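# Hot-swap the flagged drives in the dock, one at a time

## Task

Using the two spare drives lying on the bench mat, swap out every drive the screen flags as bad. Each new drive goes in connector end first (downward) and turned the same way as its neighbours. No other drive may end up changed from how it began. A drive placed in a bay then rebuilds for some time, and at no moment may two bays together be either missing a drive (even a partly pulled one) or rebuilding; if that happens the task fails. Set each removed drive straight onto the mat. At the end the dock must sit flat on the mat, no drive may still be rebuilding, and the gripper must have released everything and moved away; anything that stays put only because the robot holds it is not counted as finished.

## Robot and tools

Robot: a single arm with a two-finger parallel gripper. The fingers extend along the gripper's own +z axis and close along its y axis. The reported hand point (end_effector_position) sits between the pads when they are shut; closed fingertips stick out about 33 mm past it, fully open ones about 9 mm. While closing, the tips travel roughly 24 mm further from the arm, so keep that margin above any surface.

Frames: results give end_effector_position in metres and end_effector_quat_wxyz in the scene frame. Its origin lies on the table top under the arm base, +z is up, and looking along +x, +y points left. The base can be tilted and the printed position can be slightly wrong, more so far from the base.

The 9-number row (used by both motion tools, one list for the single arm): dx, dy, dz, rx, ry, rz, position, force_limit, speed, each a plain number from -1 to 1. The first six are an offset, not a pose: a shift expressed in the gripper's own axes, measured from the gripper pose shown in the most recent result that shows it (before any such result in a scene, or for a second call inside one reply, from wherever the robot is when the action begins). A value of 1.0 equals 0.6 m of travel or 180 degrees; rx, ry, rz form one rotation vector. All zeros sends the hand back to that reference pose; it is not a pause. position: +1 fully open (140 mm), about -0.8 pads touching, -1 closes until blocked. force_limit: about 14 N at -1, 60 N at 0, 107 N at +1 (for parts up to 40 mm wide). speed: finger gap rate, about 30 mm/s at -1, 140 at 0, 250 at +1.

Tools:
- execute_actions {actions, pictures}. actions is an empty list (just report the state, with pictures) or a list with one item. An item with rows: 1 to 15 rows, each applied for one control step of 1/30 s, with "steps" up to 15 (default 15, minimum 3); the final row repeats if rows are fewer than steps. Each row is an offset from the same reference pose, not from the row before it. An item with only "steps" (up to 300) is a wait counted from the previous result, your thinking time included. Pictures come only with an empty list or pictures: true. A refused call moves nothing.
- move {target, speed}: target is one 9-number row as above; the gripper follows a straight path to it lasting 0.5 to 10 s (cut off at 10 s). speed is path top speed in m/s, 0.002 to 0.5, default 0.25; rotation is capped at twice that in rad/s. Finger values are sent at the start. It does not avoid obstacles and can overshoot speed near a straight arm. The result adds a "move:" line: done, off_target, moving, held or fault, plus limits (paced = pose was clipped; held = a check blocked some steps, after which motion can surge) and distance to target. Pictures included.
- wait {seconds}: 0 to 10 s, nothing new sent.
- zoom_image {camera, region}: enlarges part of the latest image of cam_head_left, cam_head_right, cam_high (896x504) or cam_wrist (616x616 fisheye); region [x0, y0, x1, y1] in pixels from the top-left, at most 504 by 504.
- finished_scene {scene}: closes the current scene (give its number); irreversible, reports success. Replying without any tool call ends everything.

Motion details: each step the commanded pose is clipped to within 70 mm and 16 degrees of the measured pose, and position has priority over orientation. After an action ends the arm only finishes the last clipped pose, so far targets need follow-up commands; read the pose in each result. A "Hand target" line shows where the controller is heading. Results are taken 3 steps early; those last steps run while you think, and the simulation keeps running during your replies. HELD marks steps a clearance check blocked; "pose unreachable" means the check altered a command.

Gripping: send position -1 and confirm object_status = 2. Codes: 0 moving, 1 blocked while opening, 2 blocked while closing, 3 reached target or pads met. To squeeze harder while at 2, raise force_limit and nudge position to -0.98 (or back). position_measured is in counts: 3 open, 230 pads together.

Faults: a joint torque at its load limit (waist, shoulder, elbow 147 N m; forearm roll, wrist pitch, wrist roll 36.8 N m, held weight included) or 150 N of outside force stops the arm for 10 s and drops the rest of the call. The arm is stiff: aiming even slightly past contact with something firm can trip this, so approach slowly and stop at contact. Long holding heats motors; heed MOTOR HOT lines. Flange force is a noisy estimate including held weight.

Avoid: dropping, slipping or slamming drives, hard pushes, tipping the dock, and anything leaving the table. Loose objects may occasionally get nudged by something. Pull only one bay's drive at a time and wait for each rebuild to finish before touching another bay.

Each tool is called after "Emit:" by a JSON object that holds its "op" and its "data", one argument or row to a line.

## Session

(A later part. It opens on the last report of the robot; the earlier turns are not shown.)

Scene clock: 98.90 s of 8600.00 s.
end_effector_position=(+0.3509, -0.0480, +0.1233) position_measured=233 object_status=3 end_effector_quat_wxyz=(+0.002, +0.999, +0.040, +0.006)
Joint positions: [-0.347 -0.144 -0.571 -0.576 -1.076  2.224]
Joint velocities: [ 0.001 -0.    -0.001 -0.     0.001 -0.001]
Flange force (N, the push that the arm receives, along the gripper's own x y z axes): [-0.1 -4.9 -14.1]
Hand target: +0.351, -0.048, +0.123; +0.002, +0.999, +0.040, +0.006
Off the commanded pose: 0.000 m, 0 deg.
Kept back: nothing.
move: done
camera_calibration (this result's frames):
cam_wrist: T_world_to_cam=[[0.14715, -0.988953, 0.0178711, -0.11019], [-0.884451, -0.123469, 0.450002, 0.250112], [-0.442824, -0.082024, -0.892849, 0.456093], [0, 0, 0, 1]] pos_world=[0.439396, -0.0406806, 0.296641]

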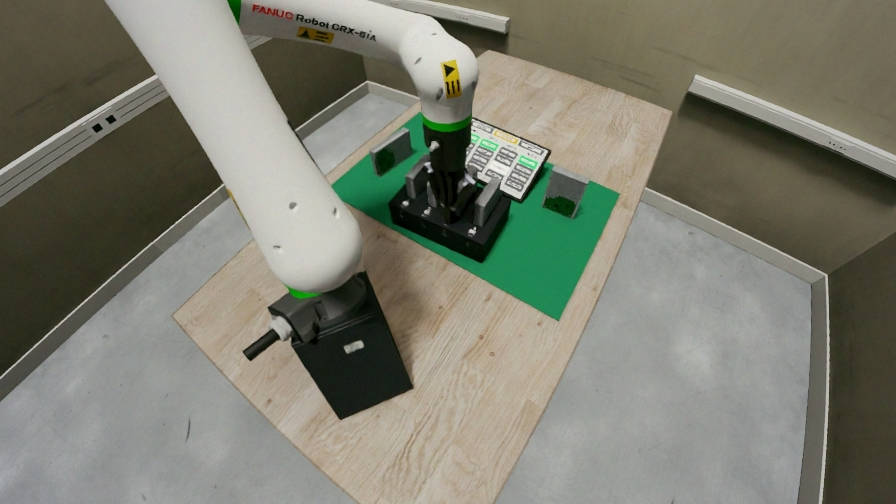

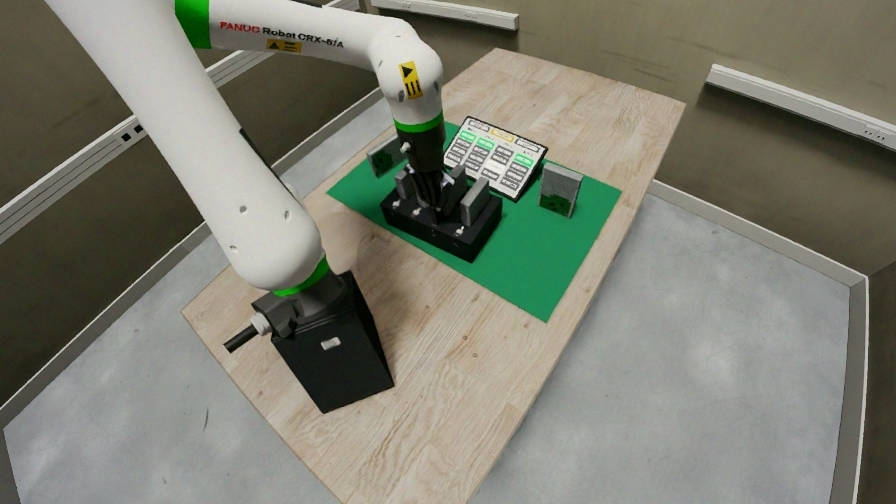

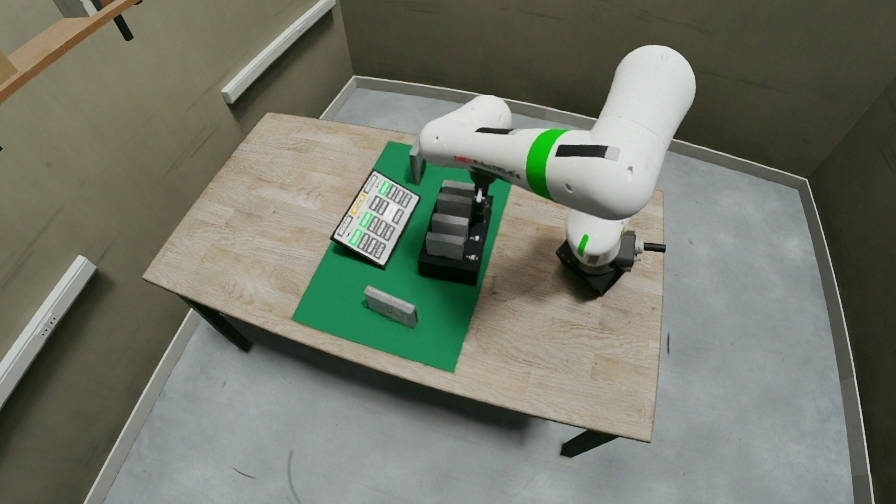

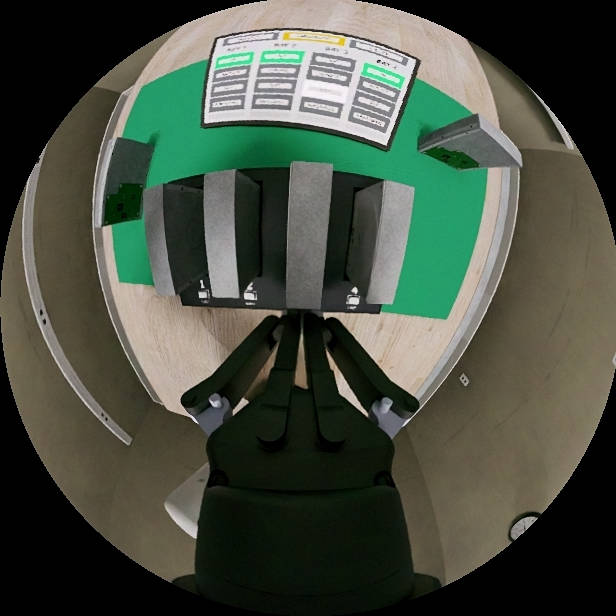

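Emit:
{"op": "move", "data": {
  "target": [0,0,-0.16,0,0,0,-0.15,0,0]
}}

Emit:
{"op": "move", "data": {
  "target": [0.128,0.001,0,0,0,0,-0.15,0,0]
}}

Emit:
{"op": "move", "data": {
  "target": [0,0,0.1075,0,0,0,-0.15,0,0],
  "speed": 0.1
}}

Emit:
{"op": "execute_actions", "data": {
  "actions": [
    {"rows":[[0,0,0,0,0,0,-1,0.3,-0.3]]}
  ]
}}

Emit:
{"op": "move", "data": {
  "target": [0,0,-0.28,0,0,0,-1,0.3,-0.3],
  "speed": 0.1
}}

Emit:
{"op": "move", "data": {
  "target": [0,0.32,0,0,0,0,-1,0.3,-0.3]
}}

Emit:
{"op": "move", "data": {
  "target": [0,0,0.295,0,0,0,-1,0.3,-0.3],
  "speed": 0.15
}}

Emit:
{"op": "execute_actions", "data": {
  "actions": [
    {"rows":[[0,0,0.006,0,0,0,-1,0.3,-0.3]]}
  ]
}}

Emit:
{"op": "execute_actions", "data": {
  "actions": [
    {"rows":[[0,0,0.005,0,0,0,-1,0.3,-0.3]]}
  ]
}}

Scene clock: 101.60 s of 8600.00 s.
end_effector_position=(+0.3502, -0.0477, +0.2192) position_measured=148 object_status=3 end_effector_quat_wxyz=(+0.002, +0.999, +0.041, +0.006)
Joint positions: [-0.489 -0.239 -0.443 -0.53  -1.336  2.222]
Joint velocities: [-0.001  0.     0.    -0.001  0.    -0.001]
Flange force (N, the push that the arm receives, along the gripper's own x y z axes): [-0.2 -1.9 1.7]
Hand target: +0.350, -0.048, +0.219; +0.002, +0.999, +0.041, +0.006
Off the commanded pose: 0.000 m, 0 deg.
Kept back: nothing.
move: done
camera_calibration (this result's frames):
cam_wrist: T_world_to_cam=[[0.147598, -0.988882, 0.0180965, -0.111681], [-0.88435, -0.123759, 0.45012, 0.206203], [-0.442876, -0.0824405, -0.892785, 0.541454], [0, 0, 0, 1]] pos_world=[0.438636, -0.0402826, 0.392607]

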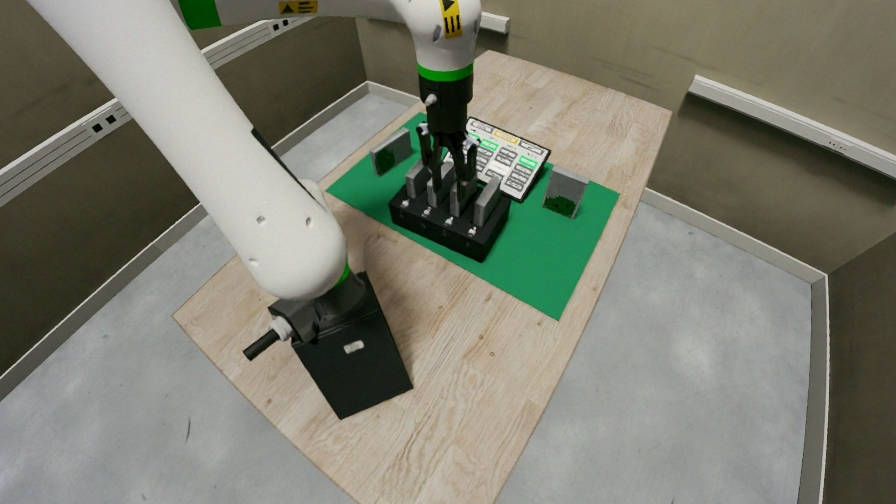

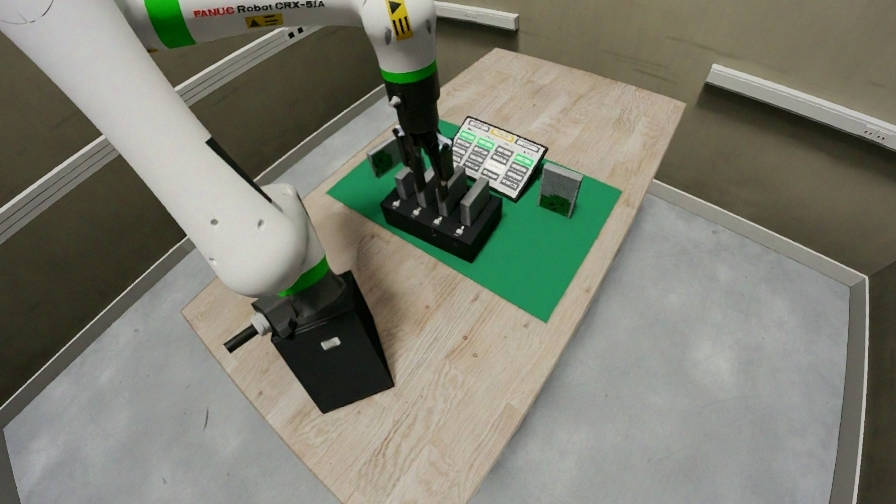

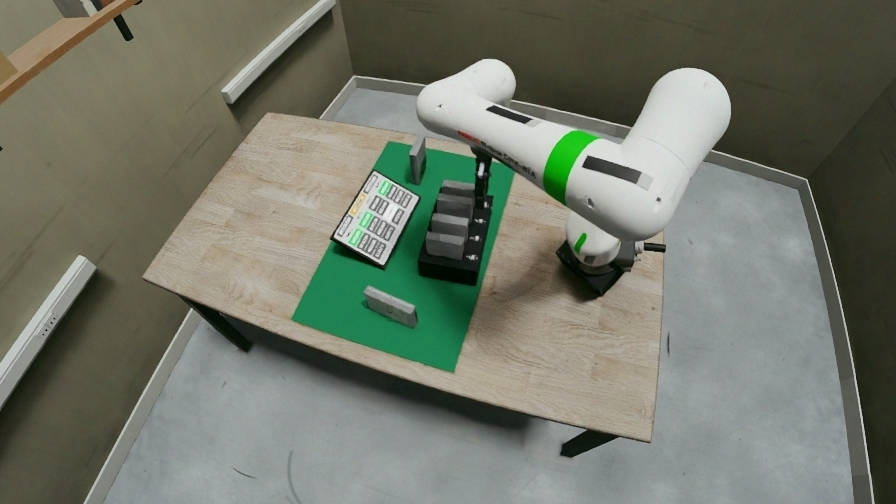

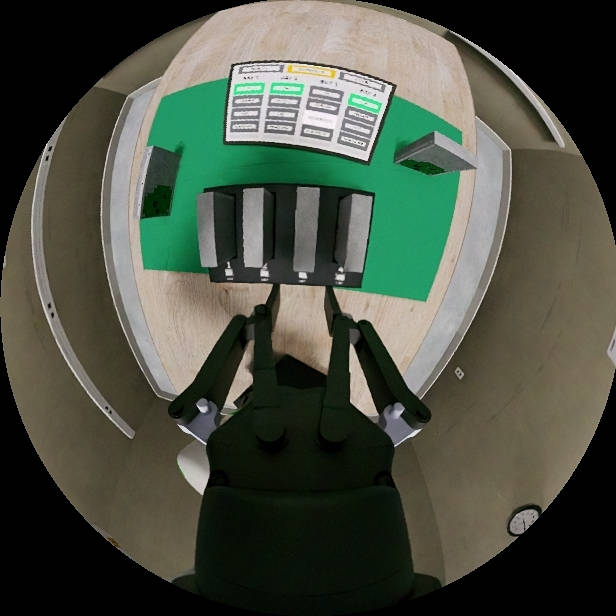

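Scene clock: 102.37 s of 8600.00 s.
end_effector_position=(+0.4267, -0.0418, +0.2199) position_measured=148 object_status=3 end_effector_quat_wxyz=(+0.002, +0.999, +0.041, +0.006)
Joint positions: [-0.4   -0.109 -0.282 -0.525 -1.319  2.128]
Joint velocities: [-0.    -0.001  0.    -0.     0.     0.001]
Flange force (N, the push that the arm receives, along the gripper's own x y z axes): [-4.6 -0.2 -0.1]
Hand target: +0.427, -0.042, +0.220; +0.002, +0.999, +0.041, +0.006
Off the commanded pose: 0.000 m, 0 deg.
Kept back: nothing.
move: done
camera_calibration (this result's frames):
cam_wrist: T_world_to_cam=[[0.147553, -0.988898, 0.0176019, -0.117026], [-0.884422, -0.123955, 0.449926, 0.274438], [-0.442749, -0.0819552, -0.892892, 0.576418], [0, 0, 0, 1]] pos_world=[0.515195, -0.0344683, 0.393262]

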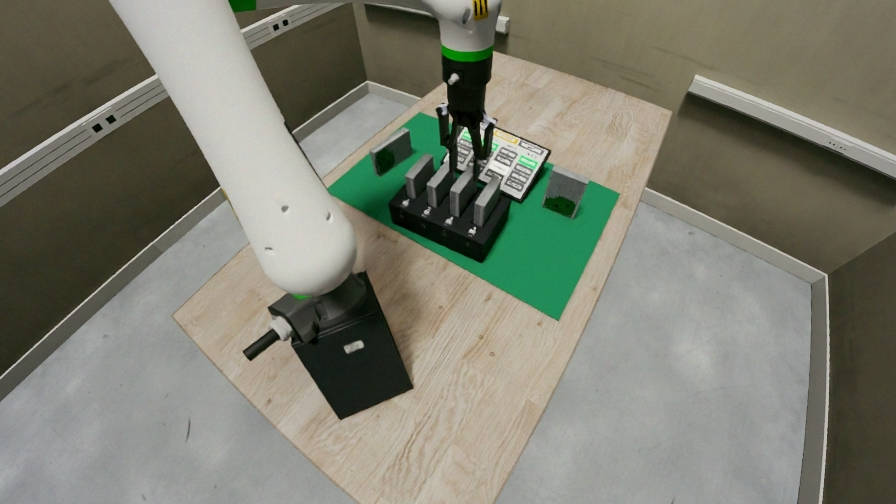

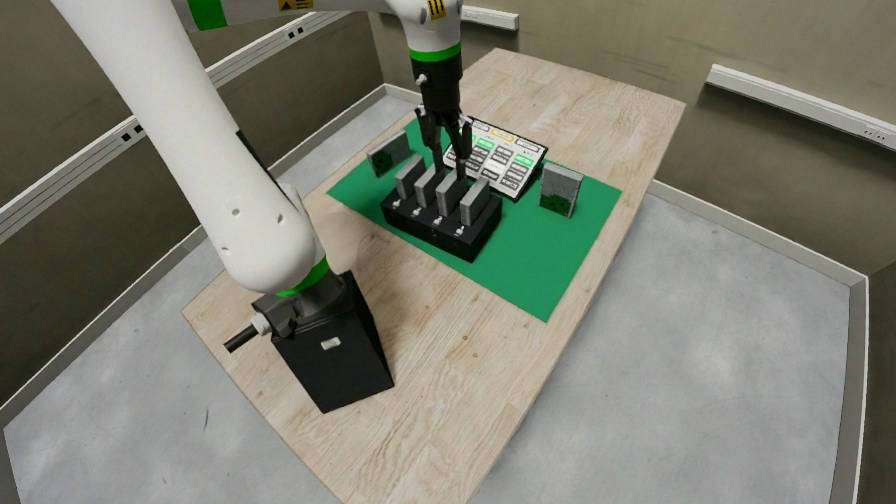

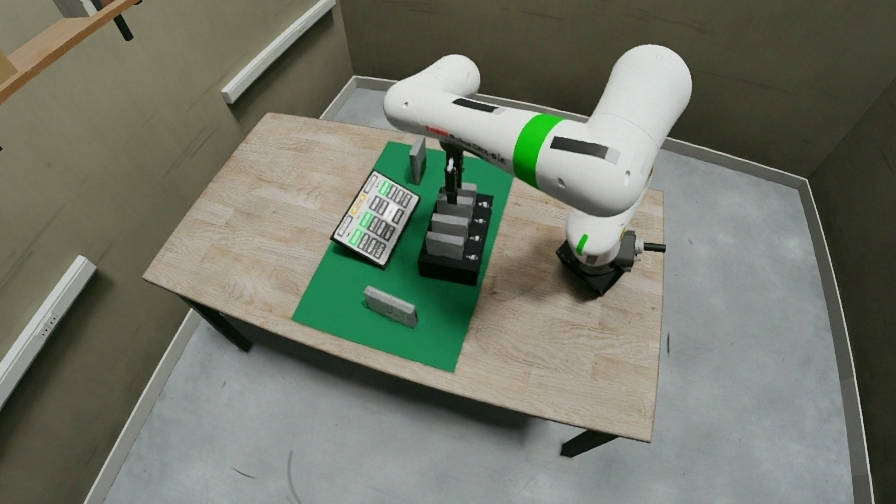

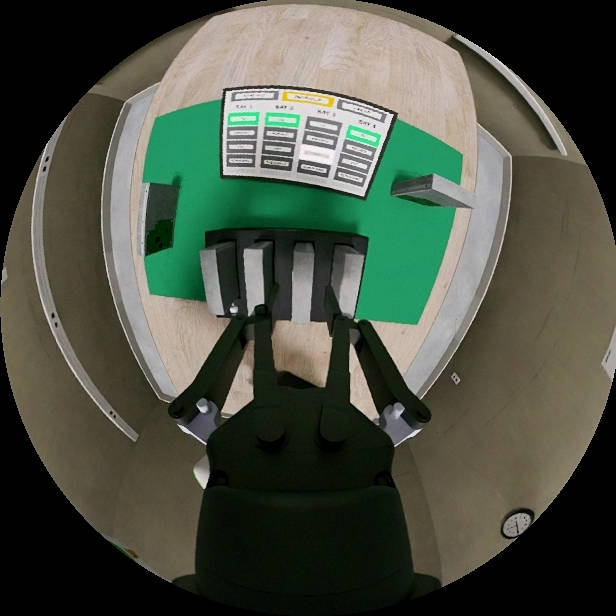

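Scene clock: 103.33 s of 8600.00 s.
end_effector_position=(+0.4273, -0.0420, +0.1554) position_measured=148 object_status=3 end_effector_quat_wxyz=(+0.002, +0.999, +0.040, +0.006)
Joint positions: [-0.319 -0.055 -0.366 -0.546 -1.16   2.132]
Joint velocities: [ 0. -0.  0.  0.  0.  0.]
Flange force (N, the push that the arm receives, along the gripper's own x y z axes): [-1.1 -2.9 1.2]
Hand target: +0.427, -0.042, +0.155; +0.002, +0.999, +0.040, +0.006
Off the commanded pose: 0.000 m, 0 deg.
Kept back: nothing.
move: done
camera_calibration (this result's frames):
cam_wrist: T_world_to_cam=[[0.147296, -0.988937, 0.0175197, -0.116072], [-0.884482, -0.123769, 0.449859, 0.303923], [-0.442714, -0.0817583, -0.892928, 0.519067], [0, 0, 0, 1]] pos_world=[0.515709, -0.0347343, 0.3288]

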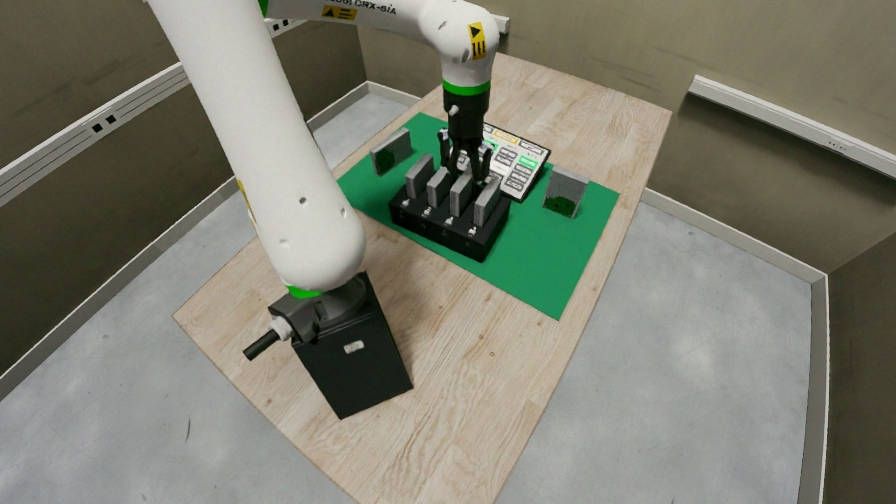

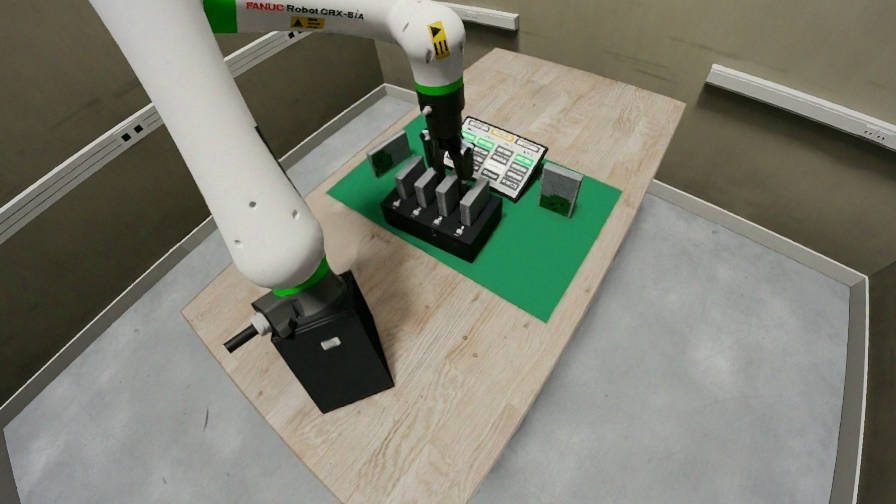

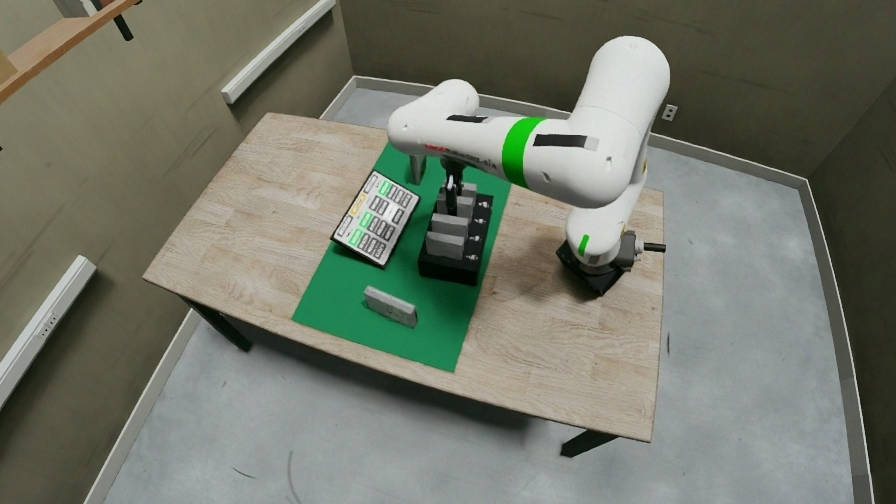

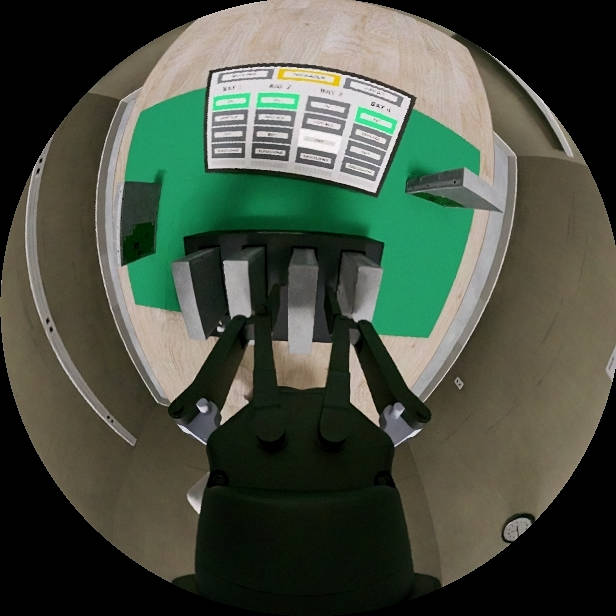

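Scene clock: 103.73 s of 8600.00 s.
end_effector_position=(+0.4273, -0.0420, +0.1554) position_measured=195 object_status=0 end_effector_quat_wxyz=(+0.002, +0.999, +0.040, +0.006)
Joint positions: [-0.319 -0.055 -0.366 -0.546 -1.16   2.132]
Joint velocities: [ 0.001 -0.001  0.001 -0.    -0.001  0.001]
Flange force (N, the push that the arm receives, along the gripper's own x y z axes): [-0.5 -4.4 -10.8]
Steps of this call (steps 1 to 12: the first 12 steps of this action). Readings (end_effector_position | what the end effector reports):
1: (+0.4273, -0.0420, +0.1554) | position_measured=148 object_status=0
2: (+0.4273, -0.0420, +0.1554) | position_measured=151 object_status=0
4: (+0.4273, -0.0420, +0.1554) | position_measured=162 object_status=0
8: (+0.4273, -0.0420, +0.1554) | position_measured=185 object_status=0
12: the state above

Scene clock: 105.97 s of 8600.00 s.
end_effector_position=(+0.4259, -0.0414, +0.3233) position_measured=195 object_status=2 end_effector_quat_wxyz=(+0.002, +0.999, +0.041, +0.006)
Joint positions: [-0.535 -0.137 -0.097 -0.517 -1.571  2.139]
Joint velocities: [-0.001 -0.    -0.001 -0.001  0.     0.   ]
Flange force (N, the push that the arm receives, along the gripper's own x y z axes): [3.8 2.2 4.6]
Hand target: +0.426, -0.041, +0.323; +0.002, +0.999, +0.041, +0.006
Off your previous action's commanded pose: 0.000 m, 0 deg at its last step (step 3 of this call).
Off the commanded pose: 0.001 m, 0 deg.
Kept back: nothing.
move: done
camera_calibration (this result's frames):
cam_wrist: T_world_to_cam=[[0.147947, -0.988835, 0.0178171, -0.118582], [-0.884344, -0.124205, 0.45001, 0.227143], [-0.442772, -0.0823341, -0.892846, 0.668443], [0, 0, 0, 1]] pos_world=[0.514385, -0.0340104, 0.496713]

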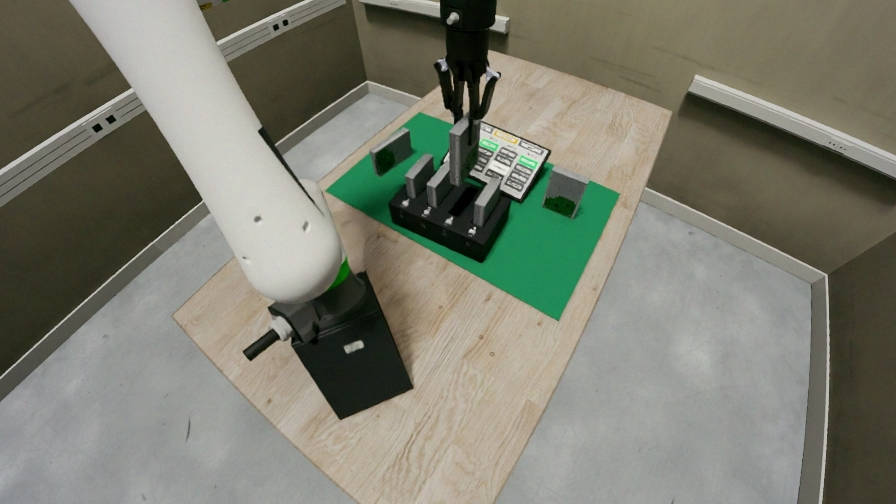

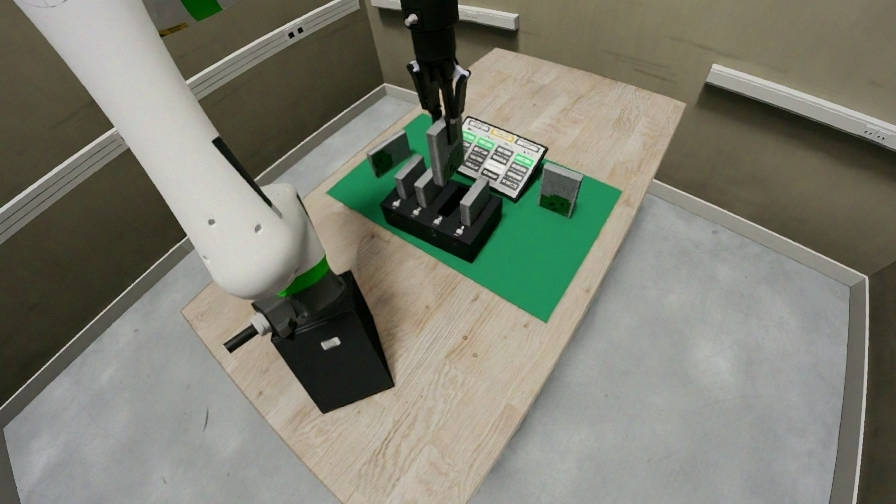

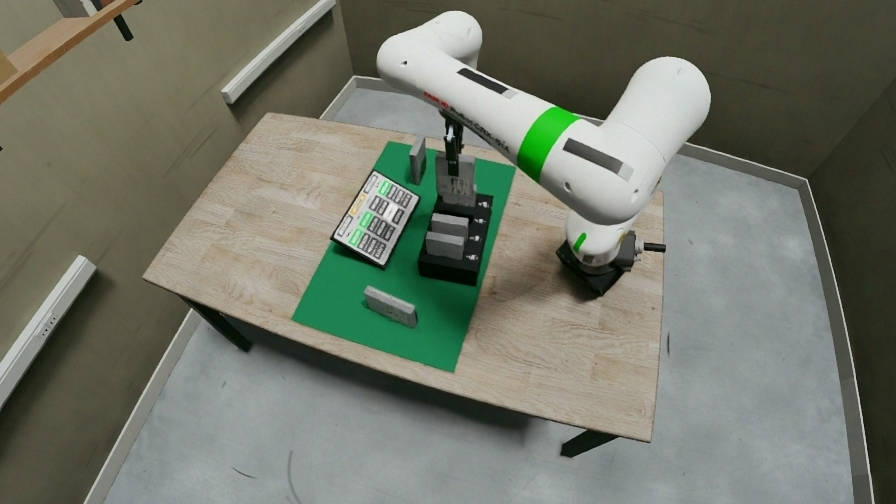

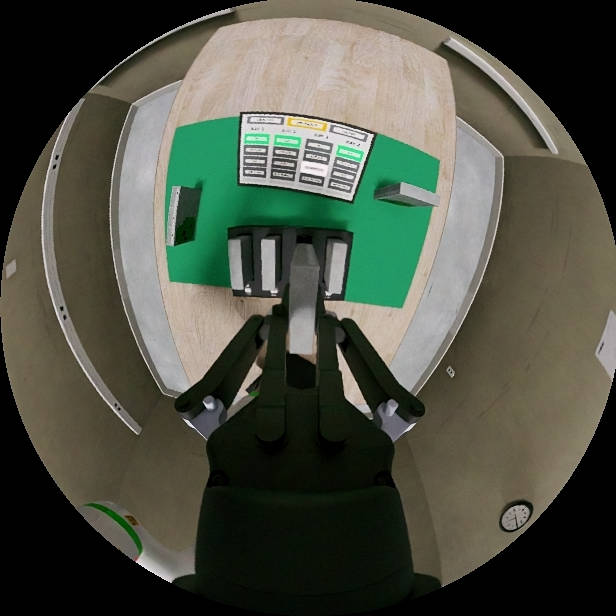

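Scene clock: 107.17 s of 8600.00 s.
end_effector_position=(+0.4417, -0.2332, +0.3243) position_measured=195 object_status=2 end_effector_quat_wxyz=(+0.003, +0.999, +0.041, +0.006)
Joint positions: [-0.807  0.279  0.168 -0.505 -1.572  2.451]
Joint velocities: [-0.001  0.003  0.001 -0.003  0.001 -0.002]
Flange force (N, the push that the arm receives, along the gripper's own x y z axes): [-2.2 -2.9 7.2]
Hand target: +0.442, -0.233, +0.324; +0.003, +0.999, +0.041, +0.006
Off the commanded pose: 0.000 m, 0 deg.
Kept back: nothing.
move: done
camera_calibration (this result's frames):
cam_wrist: T_world_to_cam=[[0.147969, -0.988799, 0.019512, -0.311105], [-0.884028, -0.123394, 0.450853, 0.216671], [-0.443395, -0.0839614, -0.892385, 0.660227], [0, 0, 0, 1]] pos_world=[0.530319, -0.225451, 0.49756]

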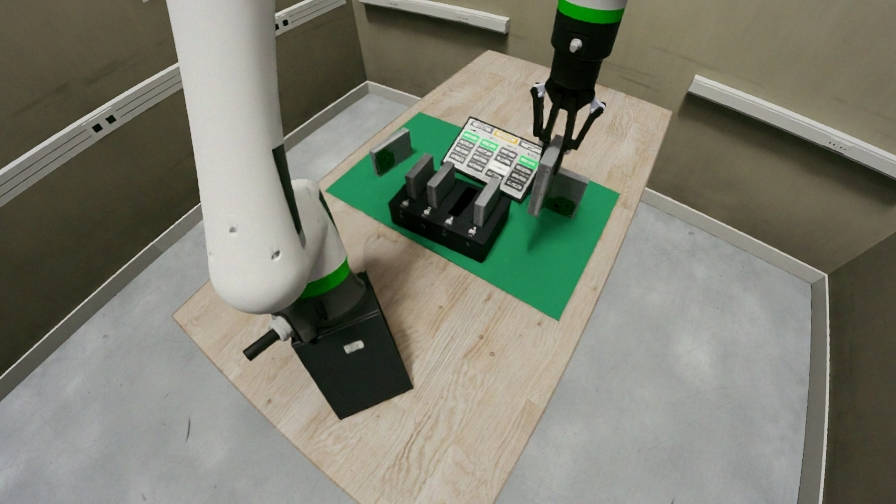

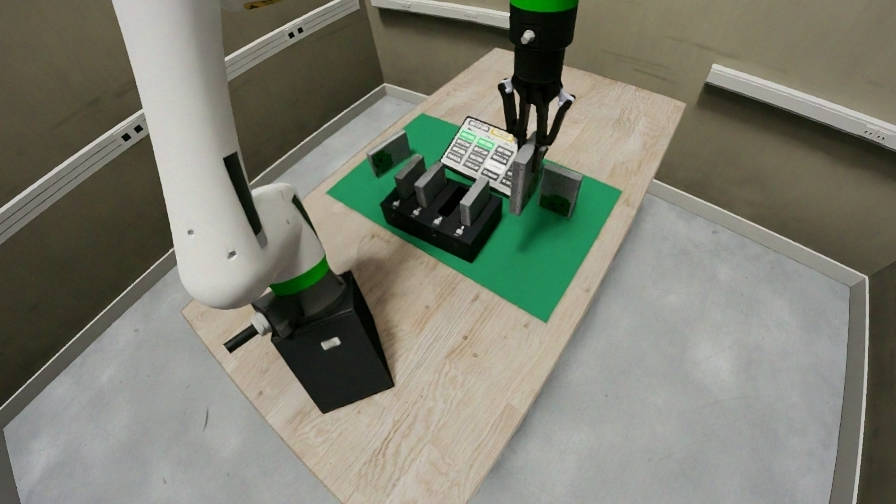

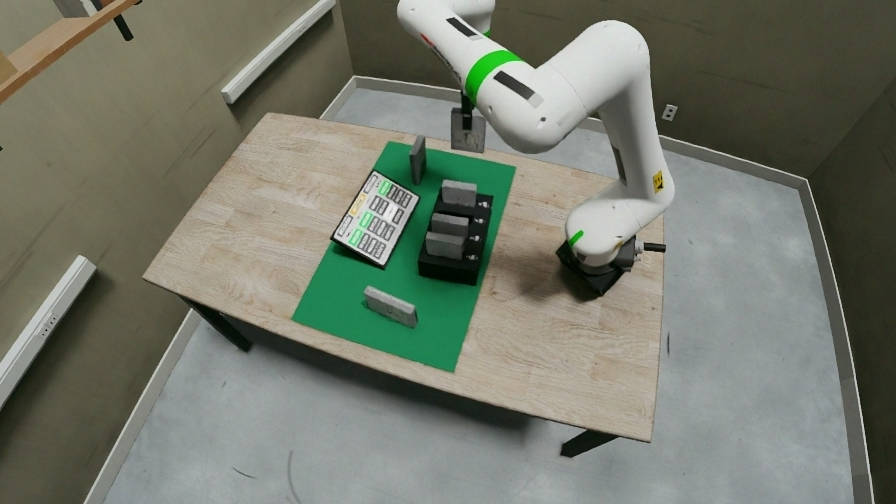

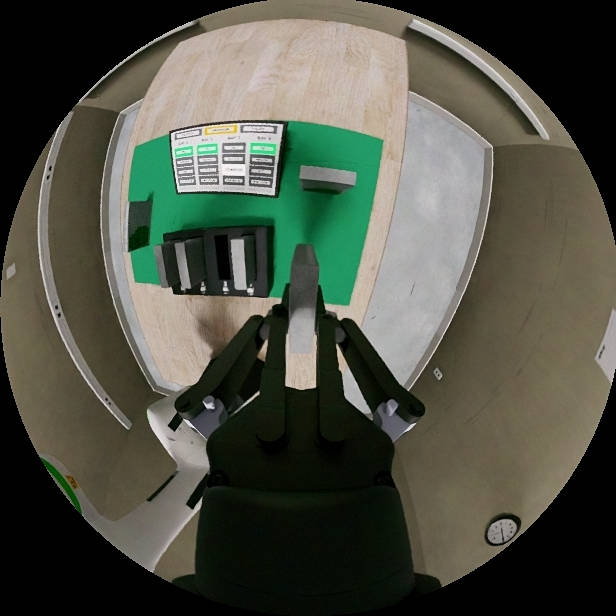

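Scene clock: 108.70 s of 8600.00 s.
end_effector_position=(+0.4431, -0.2340, +0.1473) position_measured=195 object_status=2 end_effector_quat_wxyz=(+0.003, +0.999, +0.040, +0.006)
Joint positions: [-0.647  0.372 -0.086 -0.559 -1.196  2.494]
Joint velocities: [ 0.001 -0.001 -0.002 -0.     0.001  0.001]
Flange force (N, the push that the arm receives, along the gripper's own x y z axes): [0.1 -2.5 4.8]
Hand target: +0.443, -0.234, +0.147; +0.003, +0.999, +0.040, +0.006
Off the commanded pose: 0.001 m, 0 deg.
Kept back: nothing.
move: done
camera_calibration (this result's frames):
cam_wrist: T_world_to_cam=[[0.147416, -0.988883, 0.01947, -0.308379], [-0.884167, -0.122932, 0.450707, 0.297751], [-0.443303, -0.0836562, -0.89246, 0.502901], [0, 0, 0, 1]] pos_world=[0.531659, -0.226277, 0.320625]

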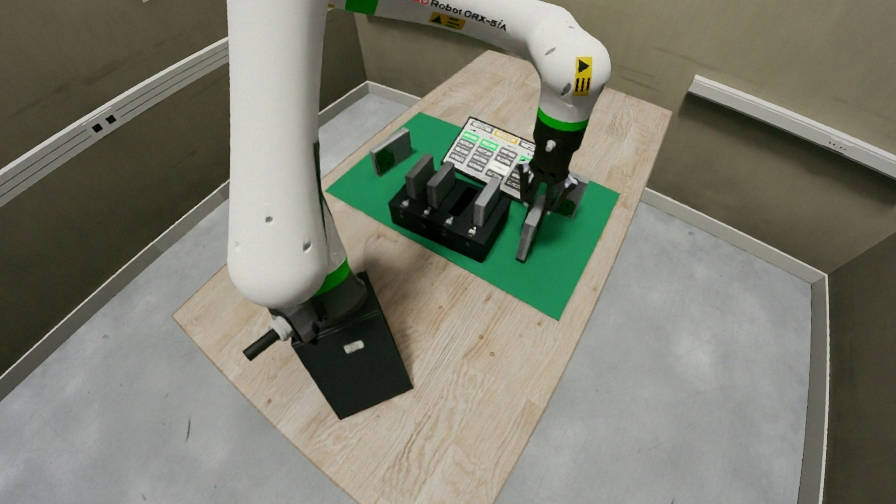

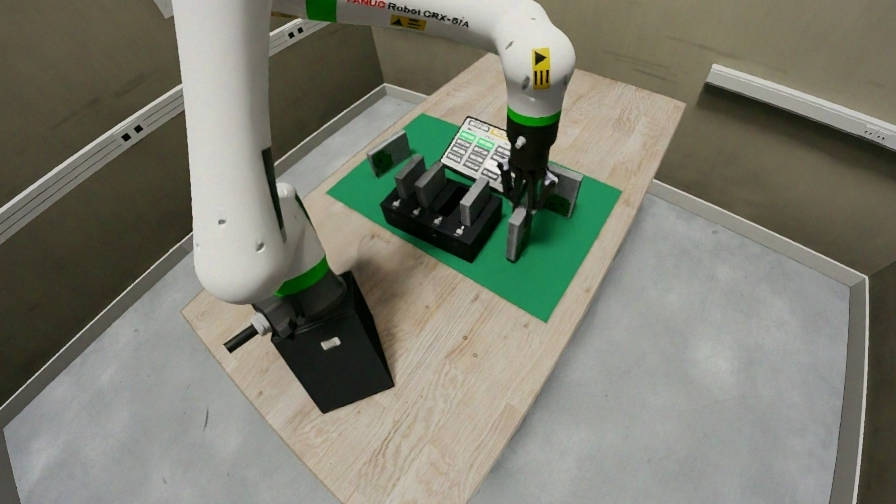

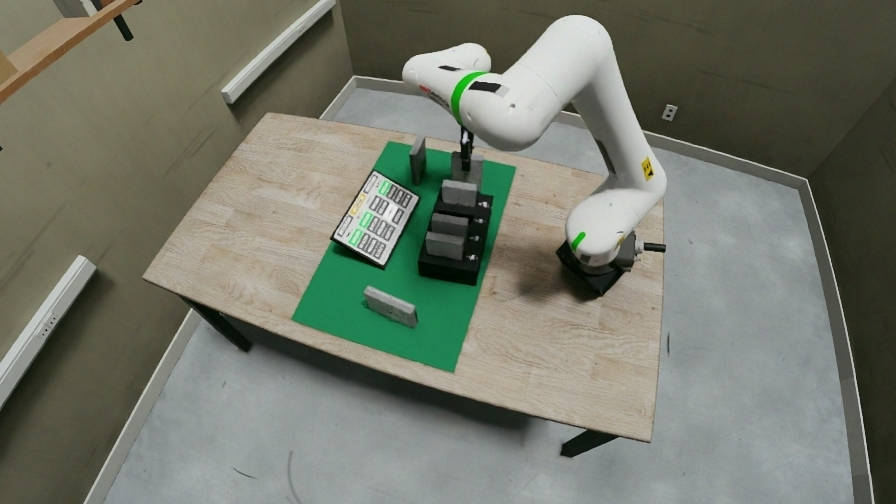

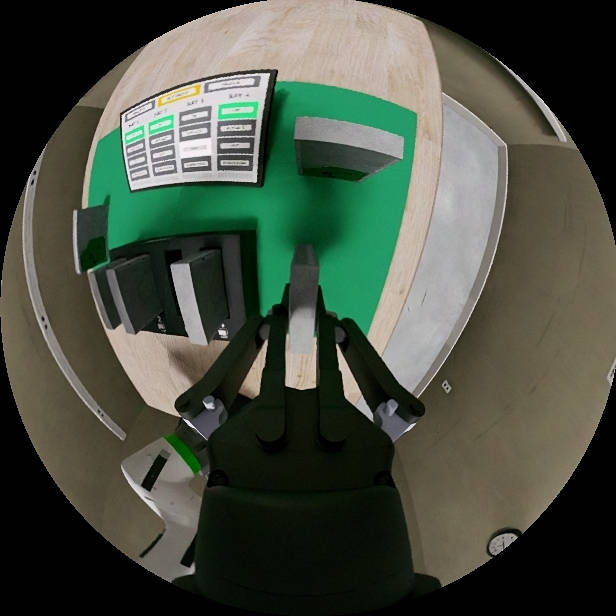

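Scene clock: 109.10 s of 8600.00 s.
end_effector_position=(+0.4431, -0.2340, +0.1437) position_measured=195 object_status=2 end_effector_quat_wxyz=(+0.003, +0.999, +0.040, +0.006)
Joint positions: [-0.644  0.376 -0.09  -0.561 -1.188  2.495]
Joint velocities: [ 0.    -0.001  0.     0.    -0.    -0.   ]
Flange force (N, the push that the arm receives, along the gripper's own x y z axes): [-4.4 -7.1 2.5]
Steps of this call (steps 1 to 12: the first 12 steps of this action). Readings (end_effector_position | what the end effector reports):
1: (+0.4431, -0.2340, +0.1472) | position_measured=195 object_status=2
2: (+0.4432, -0.2341, +0.1459) | position_measured=195 object_status=2
4: (+0.4430, -0.2339, +0.1438) | position_measured=195 object_status=2
8: (+0.4431, -0.2340, +0.1437) | position_measured=195 object_status=2
12: the state above

Scene clock: 109.60 s of 8600.00 s.
end_effector_position=(+0.4432, -0.2340, +0.1407) position_measured=195 object_status=2 end_effector_quat_wxyz=(+0.003, +0.999, +0.040, +0.006)
Joint positions: [-0.641  0.379 -0.092 -0.563 -1.182  2.496]
Joint velocities: [-0.001 -0.001 -0.001 -0.    -0.001 -0.   ]
Flange force (N, the push that the arm receives, along the gripper's own x y z axes): [-0.9 -6.5 5.3]
Off your previous action's commanded pose: 0.000 m, 0 deg at its last step (step 3 of this call).
Steps of this call (steps 1 to 3: the last 3 steps of your previous action; steps 4 to 15: the first 12 steps of this action, its rows measured from where the robot was after step 3). Readings (end_effector_position | what the end effector reports):
3: (+0.4431, -0.2340, +0.1437) | position_measured=195 object_status=2
4: (+0.4431, -0.2340, +0.1436) | position_measured=195 object_status=2
5: (+0.4432, -0.2341, +0.1425) | position_measured=195 object_status=2
7: (+0.4431, -0.2339, +0.1408) | position_measured=195 object_status=2
11: (+0.4432, -0.2340, +0.1407) | position_measured=195 object_status=2
15: the state above

Emit:
{"op": "execute_actions", "data": {
  "actions": [
    {"rows":[[0,0,0.004,0,0,0,-1,0.3,-0.3]],"steps":10}
  ]
}}

Emit:
{"op": "execute_actions", "data": {
  "actions": [
    {"rows":[[0,0,0.004,0,0,0,-1,0.3,-0.3]],"steps":10}
  ]
}}

Scene clock: 109.93 s of 8600.00 s.
end_effector_position=(+0.4432, -0.2340, +0.1383) position_measured=195 object_status=2 end_effector_quat_wxyz=(+0.003, +0.999, +0.040, +0.006)
Joint positions: [-0.639  0.381 -0.094 -0.564 -1.177  2.497]
Joint velocities: [ 0.001 -0.     0.001 -0.    -0.001  0.   ]
Flange force (N, the push that the arm receives, along the gripper's own x y z axes): [-0.8 -6.8 5.9]
Off your previous action's commanded pose: 0.000 m, 0 deg at its last step (step 3 of this call).
Steps of this call (steps 1 to 3: the last 3 steps of your previous action; steps 4 to 10: the first 7 steps of this action). Readings (end_effector_position | what the end effector reports):
4: (+0.4432, -0.2340, +0.1406) | position_measured=195 object_status=2
5: (+0.4432, -0.2341, +0.1397) | position_measured=195 object_status=2
7: (+0.4431, -0.2340, +0.1384) | position_measured=195 object_status=2
10: the state above

Scene clock: 110.27 s of 8600.00 s.
end_effector_position=(+0.4432, -0.2340, +0.1359) position_measured=195 object_status=2 end_effector_quat_wxyz=(+0.003, +0.999, +0.040, +0.006)
Joint positions: [-0.637  0.383 -0.096 -0.565 -1.173  2.498]
Joint velocities: [-0.    -0.    -0.003 -0.001  0.     0.001]
Flange force (N, the push that the arm receives, along the gripper's own x y z axes): [-0.9 -7.2 7.1]
Off your previous action's commanded pose: 0.000 m, 0 deg at its last step (step 3 of this call).
Steps of this call (steps 1 to 3: the last 3 steps of your previous action; steps 4 to 10: the first 7 steps of this action, its rows measured from where the robot was after step 3). Readings (end_effector_position | what the end effector reports):
3: (+0.4432, -0.2340, +0.1383) | position_measured=195 object_status=2
4: (+0.4432, -0.2340, +0.1383) | position_measured=195 object_status=2
5: (+0.4433, -0.2341, +0.1373) | position_measured=195 object_status=2
7: (+0.4431, -0.2340, +0.1360) | position_measured=195 object_status=2
10: the state above

Emit:
{"op": "execute_actions", "data": {
  "actions": [
    {"rows":[[0,0,0.004,0,0,0,-1,0.3,-0.3]],"steps":10}
  ]
}}

Emit:
{"op": "execute_actions", "data": {
  "actions": [
    {"rows":[[0,0,0.004,0,0,0,-1,0.3,-0.3]],"steps":10}
  ]
}}

Scene clock: 110.60 s of 8600.00 s.
end_effector_position=(+0.4432, -0.2340, +0.1336) position_measured=195 object_status=2 end_effector_quat_wxyz=(+0.003, +0.999, +0.041, +0.006)
Joint positions: [-0.635  0.386 -0.098 -0.567 -1.168  2.499]
Joint velocities: [-0.     0.    -0.001 -0.    -0.001  0.001]
Flange force (N, the push that the arm receives, along the gripper's own x y z axes): [1.1 -0.9 1.2]
Off your previous action's commanded pose: 0.000 m, 0 deg at its last step (step 3 of this call).
Steps of this call (steps 1 to 3: the last 3 steps of your previous action; steps 4 to 10: the first 7 steps of this action). Readings (end_effector_position | what the end effector reports):
4: (+0.4432, -0.2340, +0.1359) | position_measured=195 object_status=2
5: (+0.4433, -0.2341, +0.1349) | position_measured=195 object_status=2
7: (+0.4432, -0.2340, +0.1336) | position_measured=195 object_status=2
10: the state above

Scene clock: 110.93 s of 8600.00 s.
end_effector_position=(+0.4433, -0.2341, +0.1314) position_measured=195 object_status=2 end_effector_quat_wxyz=(+0.003, +0.999, +0.041, +0.006)
Joint positions: [-0.633  0.388 -0.1   -0.568 -1.163  2.5  ]
Joint velocities: [ 0.001  0.001  0.    -0.002  0.001  0.001]
Flange force (N, the push that the arm receives, along the gripper's own x y z axes): [-6.6 -14.9 -60.5]
Off your previous action's commanded pose: 0.000 m, 0 deg at its last step (step 3 of this call).
Steps of this call (steps 1 to 3: the last 3 steps of your previous action; steps 4 to 10: the first 7 steps of this action, its rows measured from where the robot was after step 3). Readings (end_effector_position | what the end effector reports):
3: (+0.4432, -0.2340, +0.1336) | position_measured=195 object_status=2
4: (+0.4432, -0.2340, +0.1335) | position_measured=195 object_status=2
5: (+0.4433, -0.2341, +0.1325) | position_measured=195 object_status=2
7: (+0.4434, -0.2341, +0.1316) | position_measured=195 object_status=2
10: the state above


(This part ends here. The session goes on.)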